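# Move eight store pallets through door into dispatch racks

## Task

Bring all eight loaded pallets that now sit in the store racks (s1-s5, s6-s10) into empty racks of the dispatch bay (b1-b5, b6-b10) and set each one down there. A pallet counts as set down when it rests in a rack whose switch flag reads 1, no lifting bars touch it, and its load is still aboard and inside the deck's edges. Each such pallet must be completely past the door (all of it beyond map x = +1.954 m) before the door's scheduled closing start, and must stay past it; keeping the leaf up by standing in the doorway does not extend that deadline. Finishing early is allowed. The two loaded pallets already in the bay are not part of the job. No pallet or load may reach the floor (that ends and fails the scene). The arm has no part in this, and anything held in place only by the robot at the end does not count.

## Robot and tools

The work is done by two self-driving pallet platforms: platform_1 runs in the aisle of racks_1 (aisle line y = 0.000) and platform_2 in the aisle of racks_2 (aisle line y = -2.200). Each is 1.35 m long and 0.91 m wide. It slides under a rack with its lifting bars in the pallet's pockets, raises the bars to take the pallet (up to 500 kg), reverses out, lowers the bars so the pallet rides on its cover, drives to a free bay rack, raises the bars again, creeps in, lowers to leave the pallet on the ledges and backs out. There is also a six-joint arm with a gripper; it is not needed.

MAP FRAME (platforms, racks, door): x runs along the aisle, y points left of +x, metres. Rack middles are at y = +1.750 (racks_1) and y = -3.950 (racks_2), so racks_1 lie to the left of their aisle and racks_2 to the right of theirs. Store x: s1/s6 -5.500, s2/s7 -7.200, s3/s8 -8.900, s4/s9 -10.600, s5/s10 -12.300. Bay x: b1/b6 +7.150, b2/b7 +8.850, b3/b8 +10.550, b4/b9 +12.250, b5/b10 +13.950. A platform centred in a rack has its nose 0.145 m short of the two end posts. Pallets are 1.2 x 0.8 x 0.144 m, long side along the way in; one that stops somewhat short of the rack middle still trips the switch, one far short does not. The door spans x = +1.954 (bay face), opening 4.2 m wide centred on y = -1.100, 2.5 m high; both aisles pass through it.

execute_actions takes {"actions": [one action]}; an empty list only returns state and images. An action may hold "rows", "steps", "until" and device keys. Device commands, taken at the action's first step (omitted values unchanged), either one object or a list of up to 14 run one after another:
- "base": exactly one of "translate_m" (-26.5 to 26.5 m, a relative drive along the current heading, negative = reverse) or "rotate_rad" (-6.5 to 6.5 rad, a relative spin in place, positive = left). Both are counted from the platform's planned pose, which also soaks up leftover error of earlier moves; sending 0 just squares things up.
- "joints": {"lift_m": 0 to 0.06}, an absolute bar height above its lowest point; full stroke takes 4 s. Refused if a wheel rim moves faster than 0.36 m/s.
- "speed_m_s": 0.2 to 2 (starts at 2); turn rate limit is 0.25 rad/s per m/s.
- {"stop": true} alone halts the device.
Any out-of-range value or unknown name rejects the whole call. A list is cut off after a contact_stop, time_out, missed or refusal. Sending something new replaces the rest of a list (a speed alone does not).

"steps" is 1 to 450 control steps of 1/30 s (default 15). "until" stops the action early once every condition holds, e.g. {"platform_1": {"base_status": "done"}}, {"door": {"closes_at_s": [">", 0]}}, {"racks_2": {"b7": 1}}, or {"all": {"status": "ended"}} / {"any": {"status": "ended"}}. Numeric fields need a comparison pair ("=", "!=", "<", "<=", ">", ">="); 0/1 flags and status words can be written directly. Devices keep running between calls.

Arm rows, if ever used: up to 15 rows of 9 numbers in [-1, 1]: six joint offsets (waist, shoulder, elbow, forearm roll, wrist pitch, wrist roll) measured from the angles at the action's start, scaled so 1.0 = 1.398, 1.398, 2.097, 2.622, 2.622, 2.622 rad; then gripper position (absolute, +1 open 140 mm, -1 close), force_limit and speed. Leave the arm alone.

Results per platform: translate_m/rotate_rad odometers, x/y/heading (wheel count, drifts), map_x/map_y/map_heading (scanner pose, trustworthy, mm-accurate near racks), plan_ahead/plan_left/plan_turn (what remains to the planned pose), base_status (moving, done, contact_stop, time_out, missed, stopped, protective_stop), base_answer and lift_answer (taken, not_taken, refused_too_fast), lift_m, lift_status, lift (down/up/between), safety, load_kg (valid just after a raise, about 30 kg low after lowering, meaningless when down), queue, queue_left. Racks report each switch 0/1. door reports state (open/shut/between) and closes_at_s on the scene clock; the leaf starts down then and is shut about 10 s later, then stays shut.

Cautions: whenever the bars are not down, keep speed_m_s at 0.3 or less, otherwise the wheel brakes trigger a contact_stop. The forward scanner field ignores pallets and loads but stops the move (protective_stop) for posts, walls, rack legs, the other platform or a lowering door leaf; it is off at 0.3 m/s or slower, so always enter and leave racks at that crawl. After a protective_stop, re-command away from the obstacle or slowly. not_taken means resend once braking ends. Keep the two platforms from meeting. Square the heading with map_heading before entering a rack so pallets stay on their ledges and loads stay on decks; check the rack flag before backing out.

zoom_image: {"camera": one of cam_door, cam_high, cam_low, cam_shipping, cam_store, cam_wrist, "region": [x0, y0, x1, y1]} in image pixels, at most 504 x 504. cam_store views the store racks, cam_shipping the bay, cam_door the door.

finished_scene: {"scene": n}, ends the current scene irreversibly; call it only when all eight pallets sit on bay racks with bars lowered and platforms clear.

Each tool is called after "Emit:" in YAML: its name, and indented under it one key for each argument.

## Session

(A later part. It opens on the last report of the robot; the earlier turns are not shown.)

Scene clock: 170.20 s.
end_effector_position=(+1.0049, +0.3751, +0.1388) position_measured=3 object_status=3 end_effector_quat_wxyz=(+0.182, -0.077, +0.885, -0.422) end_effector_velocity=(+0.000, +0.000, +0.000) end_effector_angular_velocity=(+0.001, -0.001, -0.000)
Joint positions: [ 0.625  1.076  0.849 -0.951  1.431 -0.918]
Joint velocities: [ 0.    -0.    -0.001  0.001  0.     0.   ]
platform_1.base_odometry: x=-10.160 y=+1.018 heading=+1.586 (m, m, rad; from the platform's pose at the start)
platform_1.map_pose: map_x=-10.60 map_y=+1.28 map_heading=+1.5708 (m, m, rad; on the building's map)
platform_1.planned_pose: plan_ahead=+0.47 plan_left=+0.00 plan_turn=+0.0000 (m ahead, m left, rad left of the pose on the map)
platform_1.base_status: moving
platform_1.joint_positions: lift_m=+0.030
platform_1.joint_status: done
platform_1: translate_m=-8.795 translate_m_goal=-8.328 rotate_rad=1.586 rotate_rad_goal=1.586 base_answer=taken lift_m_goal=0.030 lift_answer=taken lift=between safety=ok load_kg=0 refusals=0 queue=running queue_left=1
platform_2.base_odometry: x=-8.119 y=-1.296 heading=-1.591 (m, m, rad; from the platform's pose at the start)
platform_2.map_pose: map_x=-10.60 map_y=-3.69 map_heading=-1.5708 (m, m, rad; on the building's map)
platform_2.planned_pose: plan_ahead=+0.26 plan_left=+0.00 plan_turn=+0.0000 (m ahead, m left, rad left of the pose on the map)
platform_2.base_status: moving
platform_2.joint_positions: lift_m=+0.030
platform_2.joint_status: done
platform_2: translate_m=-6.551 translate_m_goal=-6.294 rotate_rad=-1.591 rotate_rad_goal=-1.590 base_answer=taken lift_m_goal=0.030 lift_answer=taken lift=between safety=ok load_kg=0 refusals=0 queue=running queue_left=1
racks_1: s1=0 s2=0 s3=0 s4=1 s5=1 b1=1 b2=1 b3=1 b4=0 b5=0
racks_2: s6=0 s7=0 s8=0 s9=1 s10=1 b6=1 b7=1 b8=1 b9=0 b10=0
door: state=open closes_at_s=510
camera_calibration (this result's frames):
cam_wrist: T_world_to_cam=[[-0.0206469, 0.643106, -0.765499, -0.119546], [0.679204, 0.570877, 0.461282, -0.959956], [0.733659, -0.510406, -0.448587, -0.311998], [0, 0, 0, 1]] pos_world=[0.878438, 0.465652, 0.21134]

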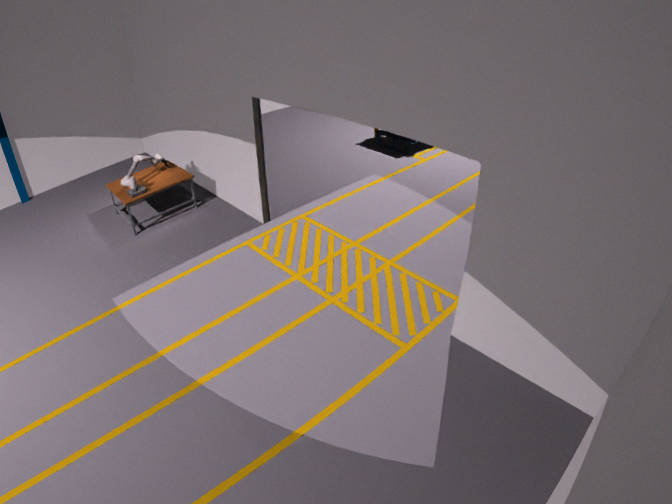

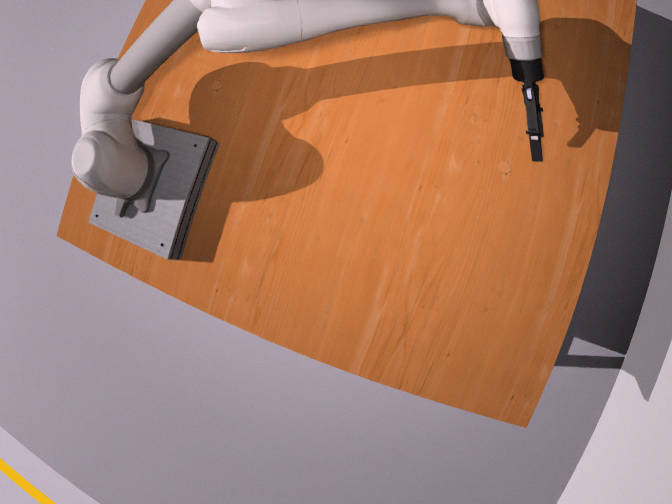

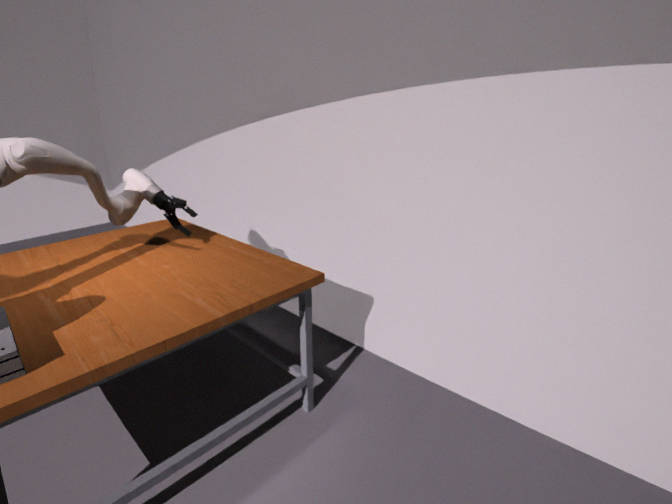

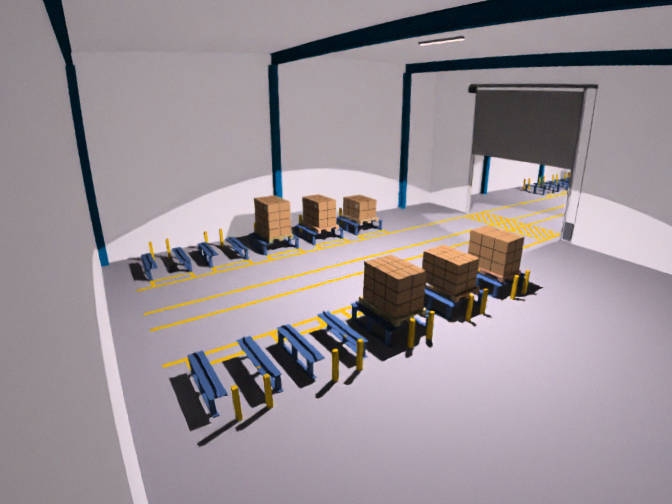

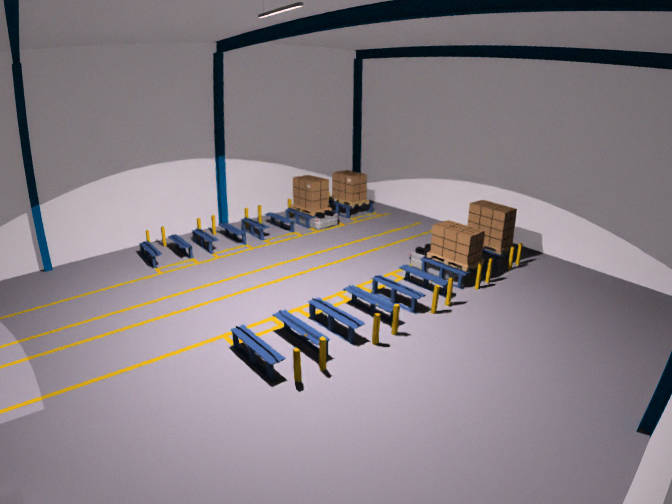

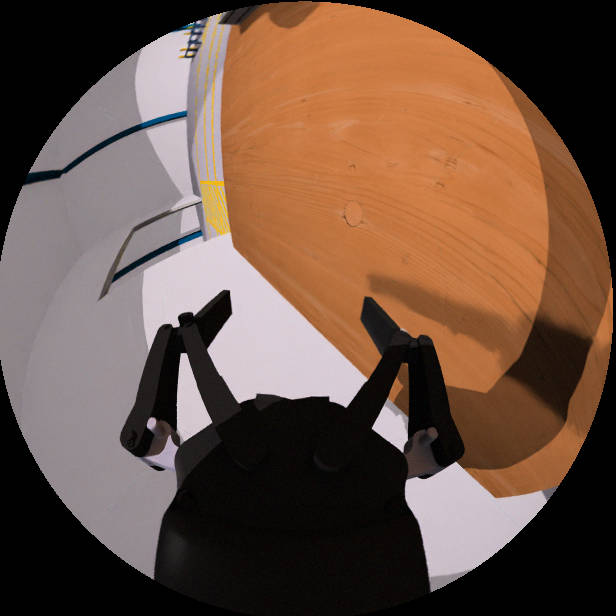

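Emit:
execute_actions:
  actions:
    - {"steps": 300, "until": {"platform_1": {"queue_left": ["=", 0], "base_status": ["!=", "moving"]}, "platform_2": {"queue_left": ["=", 0], "base_status": ["!=", "moving"]}}}

Scene clock: 172.30 s.
end_effector_position=(+1.0049, +0.3751, +0.1388) position_measured=3 object_status=3 end_effector_quat_wxyz=(+0.182, -0.077, +0.885, -0.422) end_effector_velocity=(-0.000, -0.000, -0.000) end_effector_angular_velocity=(-0.001, +0.000, -0.000)
Joint positions: [ 0.625  1.076  0.849 -0.951  1.431 -0.918]
Joint velocities: [-0.     0.     0.001 -0.001  0.     0.001]
platform_1.base_odometry: x=-10.168 y=+1.495 heading=+1.587 (m, m, rad; from the platform's pose at the start)
platform_1.map_pose: map_x=-10.60 map_y=+1.75 map_heading=+1.5708 (m, m, rad; on the building's map)
platform_1.planned_pose: plan_ahead=+0.00 plan_left=+0.00 plan_turn=+0.0000 (m ahead, m left, rad left of the pose on the map)
platform_1.base_status: done
platform_1.joint_positions: lift_m=+0.030
platform_1.joint_status: moving
platform_1: translate_m=-8.328 translate_m_goal=-8.328 rotate_rad=1.587 rotate_rad_goal=1.587 base_answer=taken lift_m_goal=0.052 lift_answer=taken lift=between safety=ok load_kg=0 refusals=0 queue=running queue_left=0
platform_2.base_odometry: x=-8.125 y=-1.573 heading=-1.591 (m, m, rad; from the platform's pose at the start)
platform_2.map_pose: map_x=-10.60 map_y=-3.95 map_heading=-1.5708 (m, m, rad; on the building's map)
platform_2.planned_pose: plan_ahead=+0.00 plan_left=+0.00 plan_turn=+0.0000 (m ahead, m left, rad left of the pose on the map)
platform_2.base_status: done
platform_2.joint_positions: lift_m=+0.033
platform_2.joint_status: moving
platform_2: translate_m=-6.283 translate_m_goal=-6.283 rotate_rad=-1.591 rotate_rad_goal=-1.590 base_answer=taken lift_m_goal=0.052 lift_answer=taken lift=between safety=ok load_kg=3 refusals=0 queue=running queue_left=0
racks_1: s1=0 s2=0 s3=0 s4=1 s5=1 b1=1 b2=1 b3=1 b4=0 b5=0
racks_2: s6=0 s7=0 s8=0 s9=1 s10=1 b6=1 b7=1 b8=1 b9=0 b10=0
door: state=open closes_at_s=510
camera_calibration (this result's frames):
cam_wrist: T_world_to_cam=[[-0.0206473, 0.643106, -0.765499, -0.119546], [0.679205, 0.570877, 0.461282, -0.959956], [0.733659, -0.510406, -0.448587, -0.311998], [0, 0, 0, 1]] pos_world=[0.878438, 0.465652, 0.211339]

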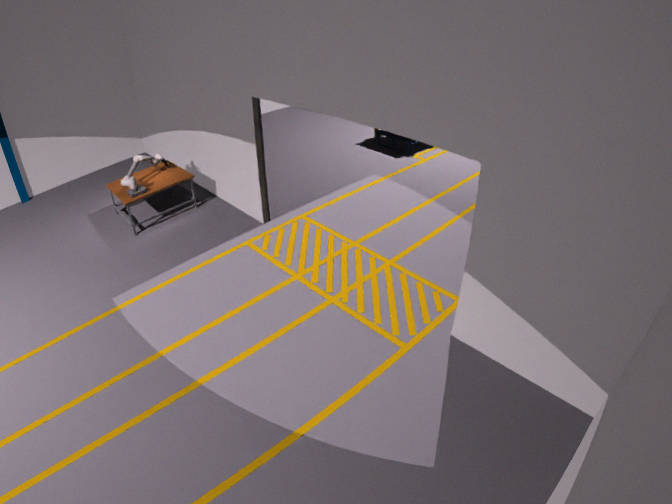

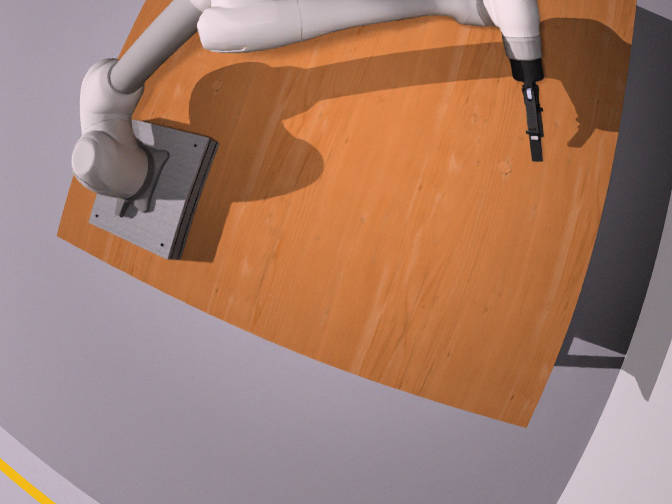

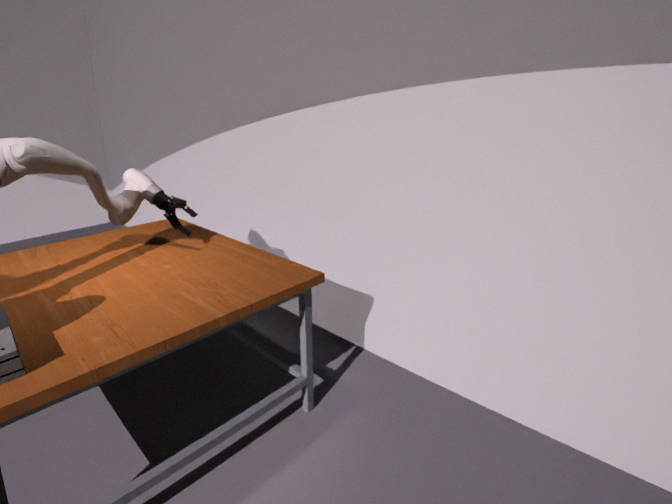

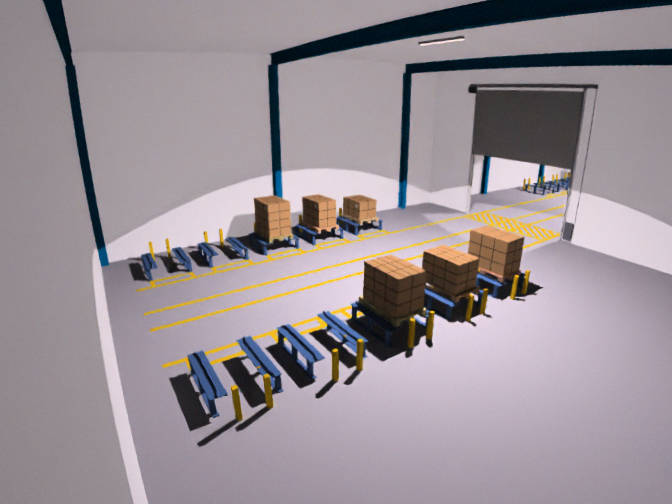

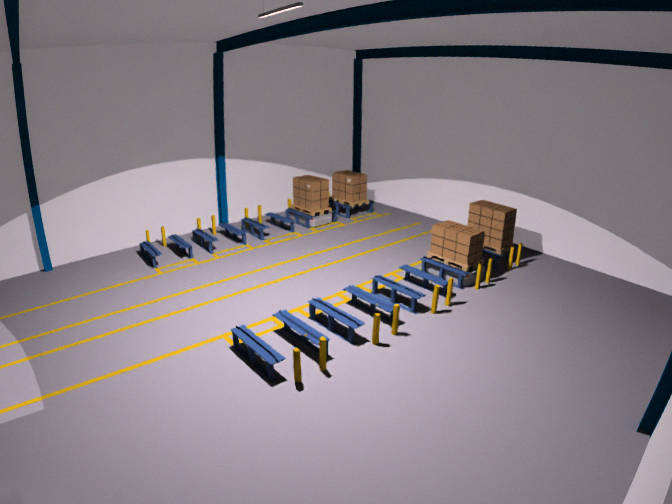

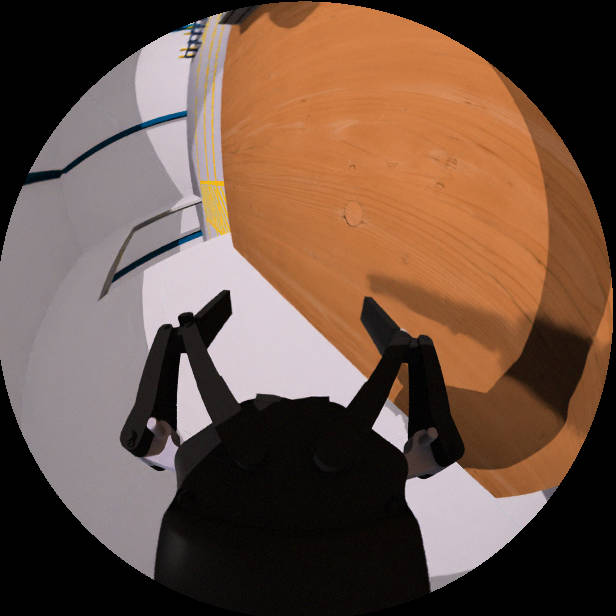

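Emit:
execute_actions:
  actions:
    - {"platform_1": [{"joints": {"lift_m": 0.052}}, {"base": {"translate_m": -1.69}, "joints": {"lift_m": 0.057}, "speed_m_s": 0.3}, {"base": {"rotate_rad": -1.5708}, "joints": {"lift_m": 0}, "speed_m_s": 2}, {"base": {"translate_m": 22.85}}, {"base": {"rotate_rad": 1.5708}, "joints": {"lift_m": 0.055}}, {"base": {"translate_m": 1.69}, "joints": {"lift_m": 0.06}, "speed_m_s": 0.3}, {"joints": {"lift_m": 0.03}}, {"base": {"translate_m": -1.69}, "joints": {"lift_m": 0}}, {"base": {"rotate_rad": -1.5708}, "speed_m_s": 2}, {"base": {"translate_m": -24.55}}, {"base": {"rotate_rad": 1.5708}, "joints": {"lift_m": 0.03}}, {"base": {"translate_m": 1.69}, "speed_m_s": 0.3}, {"joints": {"lift_m": 0.052}}], "platform_2": [{"joints": {"lift_m": 0.052}}, {"base": {"translate_m": -1.70}, "joints": {"lift_m": 0.057}, "speed_m_s": 0.3}, {"base": {"rotate_rad": 1.5708}, "joints": {"lift_m": 0}, "speed_m_s": 2}, {"base": {"translate_m": 22.85}}, {"base": {"rotate_rad": -1.5708}, "joints": {"lift_m": 0.055}}, {"base": {"translate_m": 1.70}, "joints": {"lift_m": 0.06}, "speed_m_s": 0.3}, {"joints": {"lift_m": 0.03}}, {"base": {"translate_m": -1.70}, "joints": {"lift_m": 0}}, {"base": {"rotate_rad": 1.5708}, "speed_m_s": 2}, {"base": {"translate_m": -24.55}}, {"base": {"rotate_rad": -1.5708}, "joints": {"lift_m": 0.03}}, {"base": {"translate_m": 1.70}, "speed_m_s": 0.3}, {"joints": {"lift_m": 0.052}}], "steps": 450}

Scene clock: 189.13 s.
end_effector_position=(+1.0049, +0.3751, +0.1388) position_measured=3 object_status=3 end_effector_quat_wxyz=(+0.182, -0.077, +0.885, -0.422) end_effector_velocity=(-0.001, +0.000, -0.002) end_effector_angular_velocity=(+0.000, +0.003, -0.001)
Joint positions: [ 0.625  1.076  0.849 -0.951  1.431 -0.918]
Joint velocities: [ 0.     0.001  0.001  0.002  0.    -0.   ]
platform_1.base_odometry: x=-6.312 y=-0.136 heading=+0.019 (m, m, rad; from the platform's pose at the start)
platform_1.map_pose: map_x=-6.72 map_y=+0.06 map_heading=+0.0000 (m, m, rad; on the building's map)
platform_1.planned_pose: plan_ahead=+18.97 plan_left=+0.00 plan_turn=+0.0000 (m ahead, m left, rad left of the pose on the map)
platform_1.base_status: moving
platform_1.joint_positions: lift_m=+0.000
platform_1.joint_status: done
platform_1: translate_m=-6.132 translate_m_goal=12.832 rotate_rad=0.019 rotate_rad_goal=0.020 base_answer=taken lift_m_goal=0.000 lift_answer=taken lift=down safety=ok load_kg=-49 refusals=0 queue=running queue_left=9
platform_2.base_odometry: x=-5.108 y=+0.089 heading=-0.020 (m, m, rad; from the platform's pose at the start)
platform_2.map_pose: map_x=-7.57 map_y=-2.25 map_heading=+0.0000 (m, m, rad; on the building's map)
platform_2.planned_pose: plan_ahead=+19.82 plan_left=+0.00 plan_turn=+0.0000 (m ahead, m left, rad left of the pose on the map)
platform_2.base_status: moving
platform_2.joint_positions: lift_m=+0.000
platform_2.joint_status: done
platform_2: translate_m=-4.959 translate_m_goal=14.858 rotate_rad=-0.021 rotate_rad_goal=-0.024 base_answer=taken lift_m_goal=0.000 lift_answer=taken lift=down safety=ok load_kg=-49 refusals=0 queue=running queue_left=9
racks_1: s1=0 s2=0 s3=0 s4=0 s5=1 b1=1 b2=1 b3=1 b4=0 b5=0
racks_2: s6=0 s7=0 s8=0 s9=0 s10=1 b6=1 b7=1 b8=1 b9=0 b10=0
door: state=open closes_at_s=510
camera_calibration (this result's frames):
cam_wrist: T_world_to_cam=[[-0.0206472, 0.643106, -0.765499, -0.119546], [0.679205, 0.570877, 0.461282, -0.959956], [0.733659, -0.510406, -0.448587, -0.311998], [0, 0, 0, 1]] pos_world=[0.878438, 0.465652, 0.211339]

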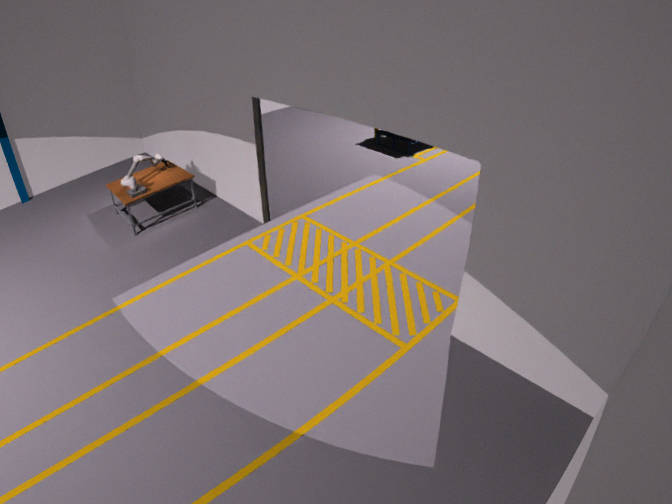

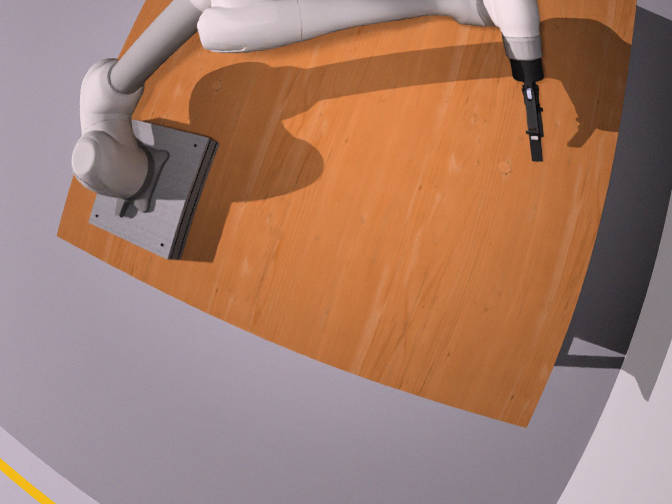

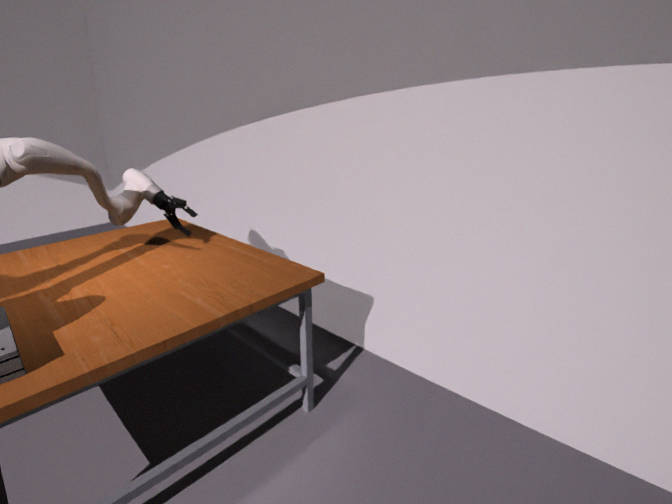

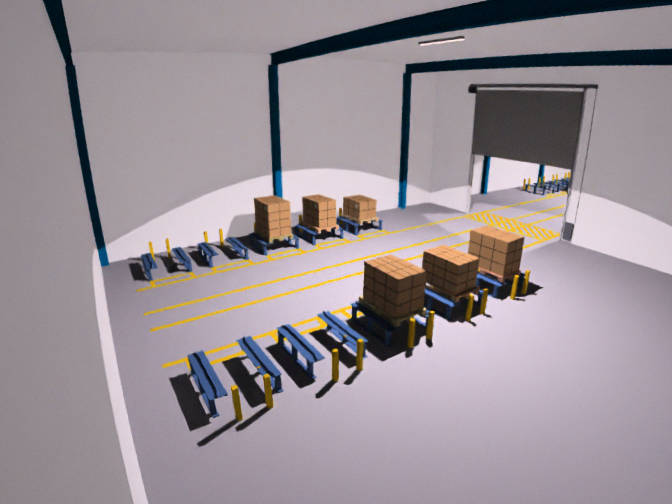

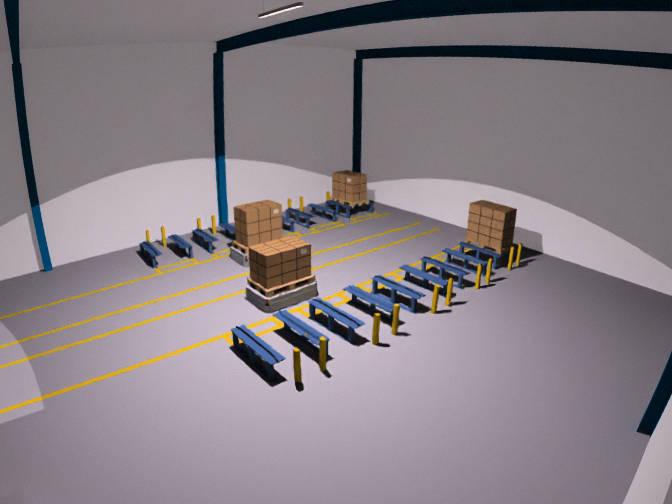

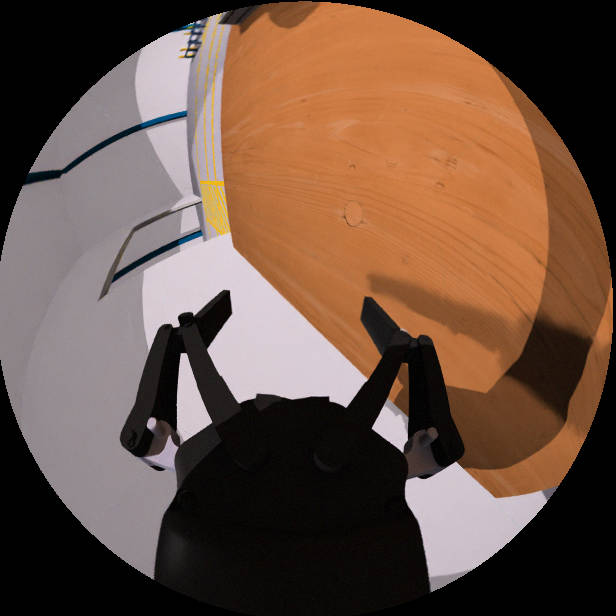

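Emit:
execute_actions:
  actions: []

Scene clock: 190.77 s.
end_effector_position=(+1.0049, +0.3751, +0.1388) position_measured=3 object_status=3 end_effector_quat_wxyz=(+0.182, -0.077, +0.885, -0.422) end_effector_velocity=(-0.000, -0.000, -0.000) end_effector_angular_velocity=(-0.000, +0.000, -0.001)
Joint positions: [ 0.625  1.076  0.849 -0.951  1.431 -0.918]
Joint velocities: [-0.    -0.     0.     0.     0.001  0.   ]
platform_1.base_odometry: x=-3.180 y=-0.085 heading=+0.016 (m, m, rad; from the platform's pose at the start)
platform_1.map_pose: map_x=-3.56 map_y=+0.05 map_heading=+0.0087 (m, m, rad; on the building's map)
platform_1.planned_pose: plan_ahead=+15.81 plan_left=-0.13 plan_turn=-0.0087 (m ahead, m left, rad left of the pose on the map)
platform_1.base_status: moving
platform_1.joint_positions: lift_m=+0.000
platform_1.joint_status: done
platform_1: translate_m=-2.990 translate_m_goal=12.832 rotate_rad=0.016 rotate_rad_goal=0.018 base_answer=taken lift_m_goal=0.000 lift_answer=taken lift=down safety=ok load_kg=-49 refusals=0 queue=running queue_left=9
platform_2.base_odometry: x=-2.198 y=+0.038 heading=-0.015 (m, m, rad; from the platform's pose at the start)
platform_2.map_pose: map_x=-4.65 map_y=-2.25 map_heading=+0.0044 (m, m, rad; on the building's map)
platform_2.planned_pose: plan_ahead=+16.90 plan_left=-0.07 plan_turn=-0.0044 (m ahead, m left, rad left of the pose on the map)
platform_2.base_status: moving
platform_2.joint_positions: lift_m=+0.000
platform_2.joint_status: done
platform_2: translate_m=-2.032 translate_m_goal=14.858 rotate_rad=-0.015 rotate_rad_goal=-0.018 base_answer=taken lift_m_goal=0.000 lift_answer=taken lift=down safety=ok load_kg=-49 refusals=0 queue=running queue_left=9
racks_1: s1=0 s2=0 s3=0 s4=0 s5=1 b1=1 b2=1 b3=1 b4=0 b5=0
racks_2: s6=0 s7=0 s8=0 s9=0 s10=1 b6=1 b7=1 b8=1 b9=0 b10=0
door: state=open closes_at_s=510
camera_calibration (this result's frames):
cam_wrist: T_world_to_cam=[[-0.020647, 0.643106, -0.765499, -0.119546], [0.679205, 0.570877, 0.461282, -0.959956], [0.733659, -0.510406, -0.448587, -0.311998], [0, 0, 0, 1]] pos_world=[0.878438, 0.465652, 0.211339]

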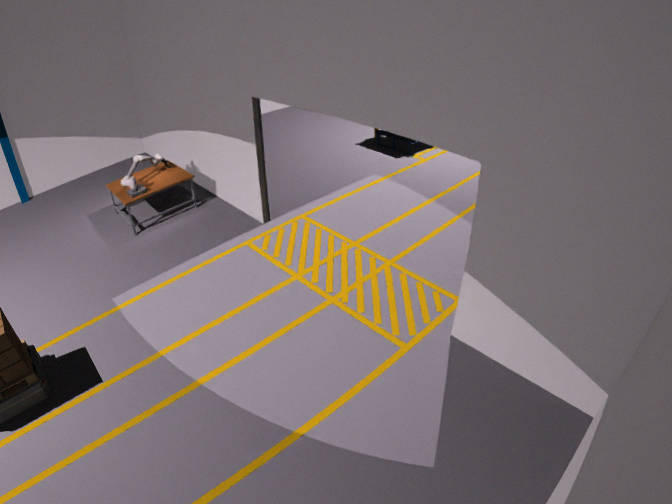

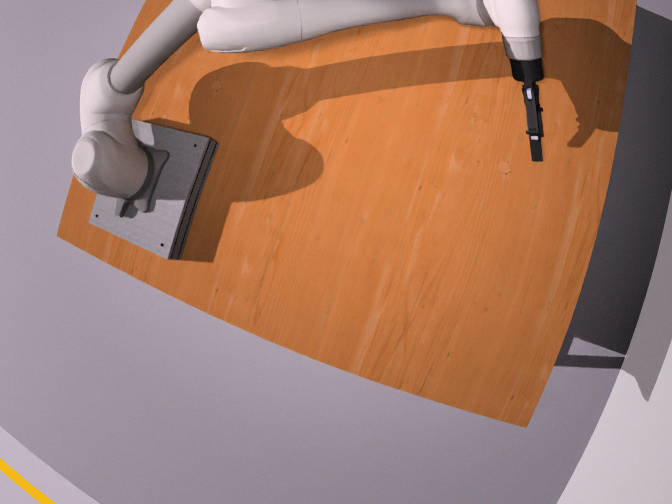

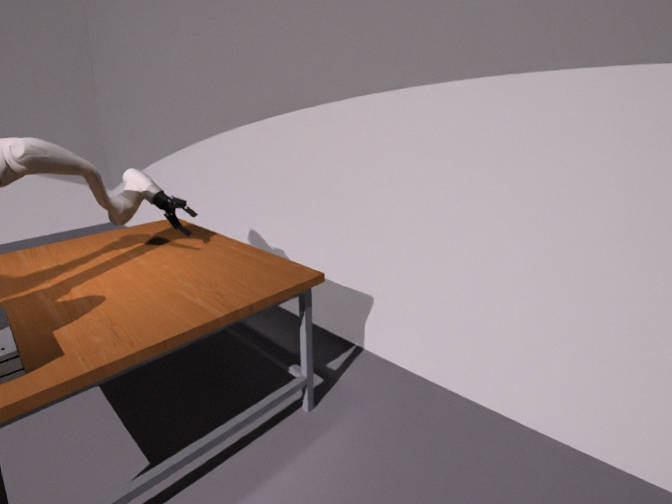

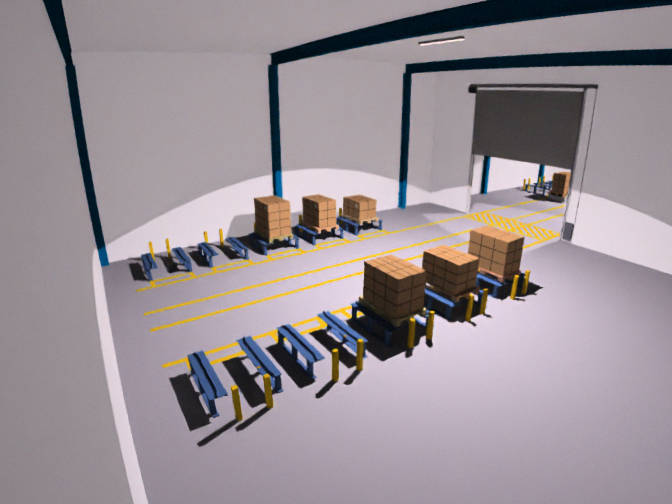

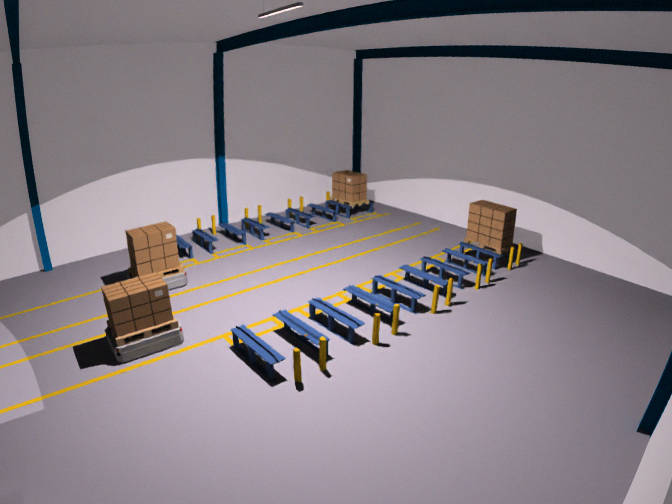

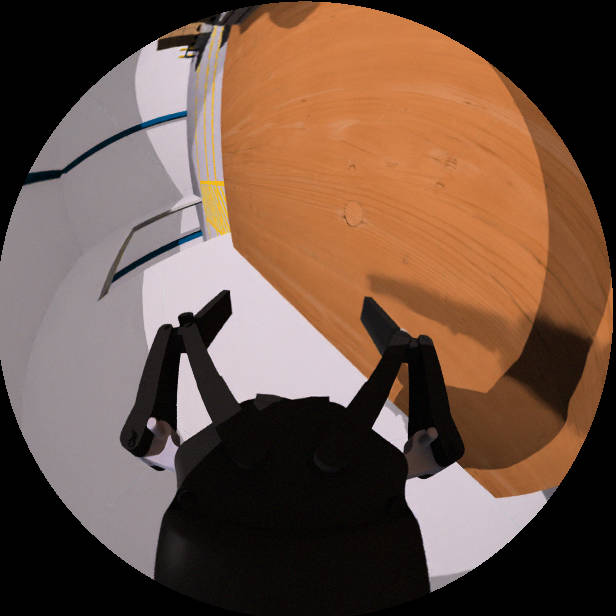

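Emit:
execute_actions:
  actions:
    - {"steps": 450}

Scene clock: 206.00 s.
end_effector_position=(+1.0049, +0.3751, +0.1388) position_measured=3 object_status=3 end_effector_quat_wxyz=(+0.182, -0.077, +0.885, -0.422) end_effector_velocity=(-0.000, +0.000, +0.001) end_effector_angular_velocity=(+0.001, +0.000, -0.001)
Joint positions: [ 0.625  1.076  0.849 -0.951  1.431 -0.918]
Joint velocities: [ 0.    -0.001 -0.     0.001  0.001 -0.001]
platform_1.base_odometry: x=+12.714 y=+0.244 heading=+1.592 (m, m, rad; from the platform's pose at the start)
platform_1.map_pose: map_x=+12.25 map_y=+0.08 map_heading=+1.5708 (m, m, rad; on the building's map)
platform_1.planned_pose: plan_ahead=+1.67 plan_left=+0.00 plan_turn=+0.0000 (m ahead, m left, rad left of the pose on the map)
platform_1.base_status: moving
platform_1.joint_positions: lift_m=+0.058
platform_1.joint_status: moving
platform_1: translate_m=12.869 translate_m_goal=14.533 rotate_rad=1.592 rotate_rad_goal=1.592 base_answer=taken lift_m_goal=0.060 lift_answer=taken lift=between safety=ok load_kg=210 refusals=0 queue=running queue_left=7
platform_2.base_odometry: x=+14.803 y=-0.321 heading=-1.474 (m, m, rad; from the platform's pose at the start)
platform_2.map_pose: map_x=+12.26 map_y=-2.24 map_heading=-1.4617 (m, m, rad; on the building's map)
platform_2.planned_pose: plan_ahead=+0.01 plan_left=-0.01 plan_turn=-0.1091 (m ahead, m left, rad left of the pose on the map)
platform_2.base_status: moving
platform_2.joint_positions: lift_m=+0.048
platform_2.joint_status: moving
platform_2: translate_m=14.908 translate_m_goal=14.908 rotate_rad=-1.490 rotate_rad_goal=-1.594 base_answer=taken lift_m_goal=0.055 lift_answer=taken lift=between safety=ok load_kg=283 refusals=0 queue=running queue_left=8
racks_1: s1=0 s2=0 s3=0 s4=0 s5=1 b1=1 b2=1 b3=1 b4=0 b5=0
racks_2: s6=0 s7=0 s8=0 s9=0 s10=1 b6=1 b7=1 b8=1 b9=0 b10=0
door: state=open closes_at_s=510
camera_calibration (this result's frames):
cam_wrist: T_world_to_cam=[[-0.0206474, 0.643106, -0.765499, -0.119546], [0.679205, 0.570877, 0.461281, -0.959956], [0.733659, -0.510406, -0.448587, -0.311998], [0, 0, 0, 1]] pos_world=[0.878438, 0.465652, 0.211339]

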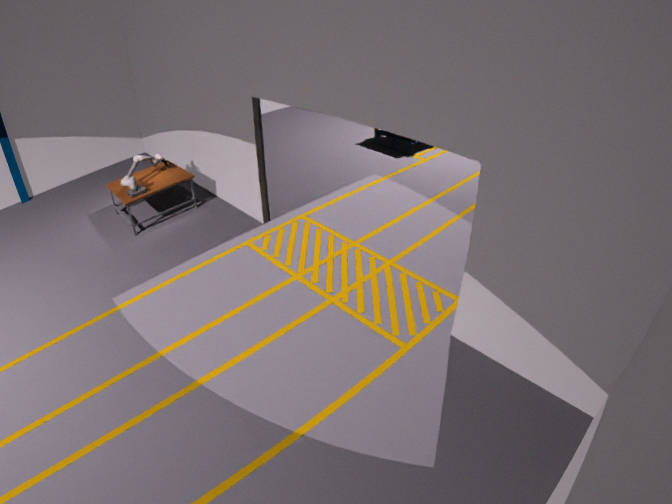

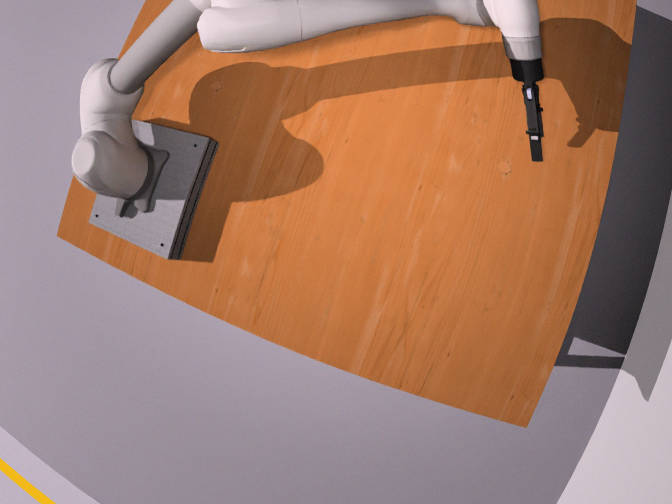

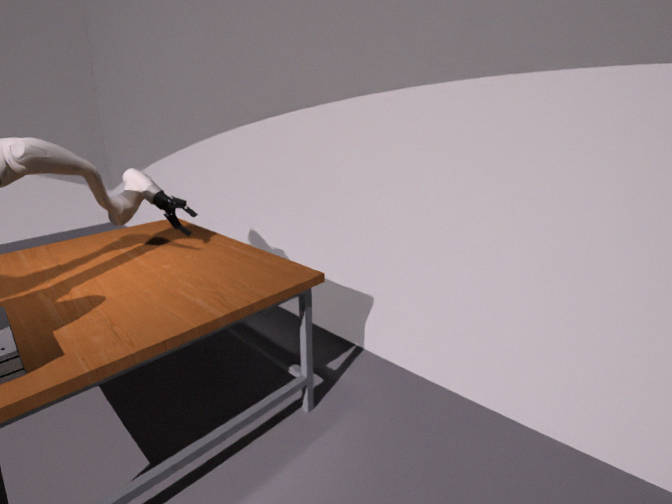

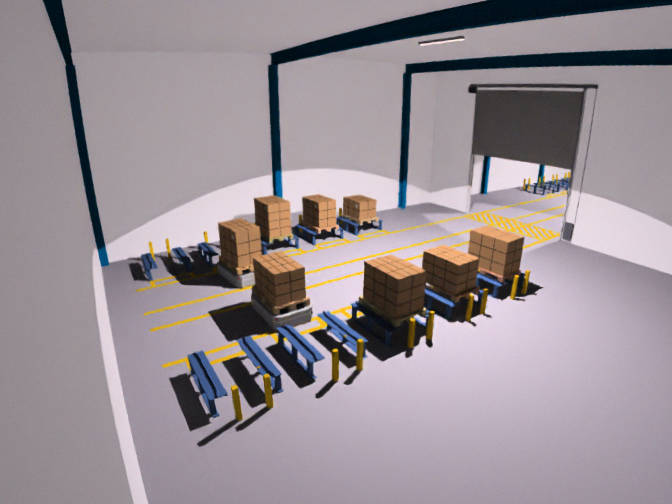

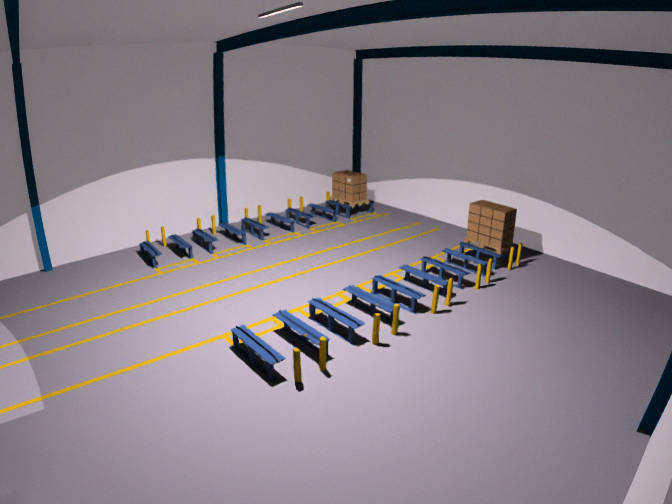

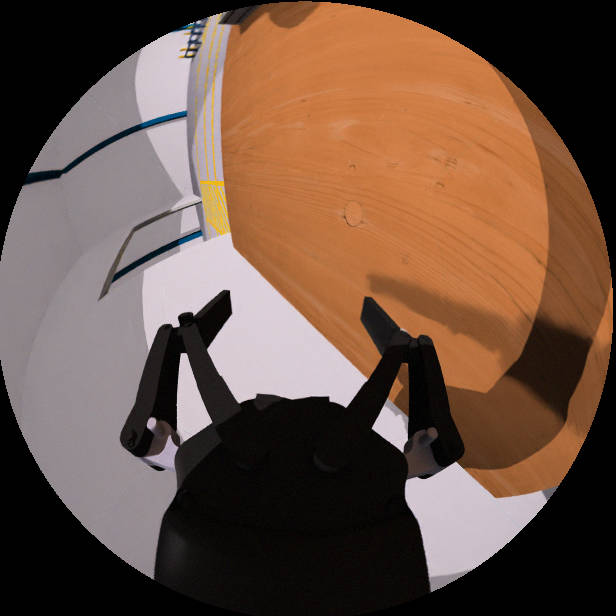

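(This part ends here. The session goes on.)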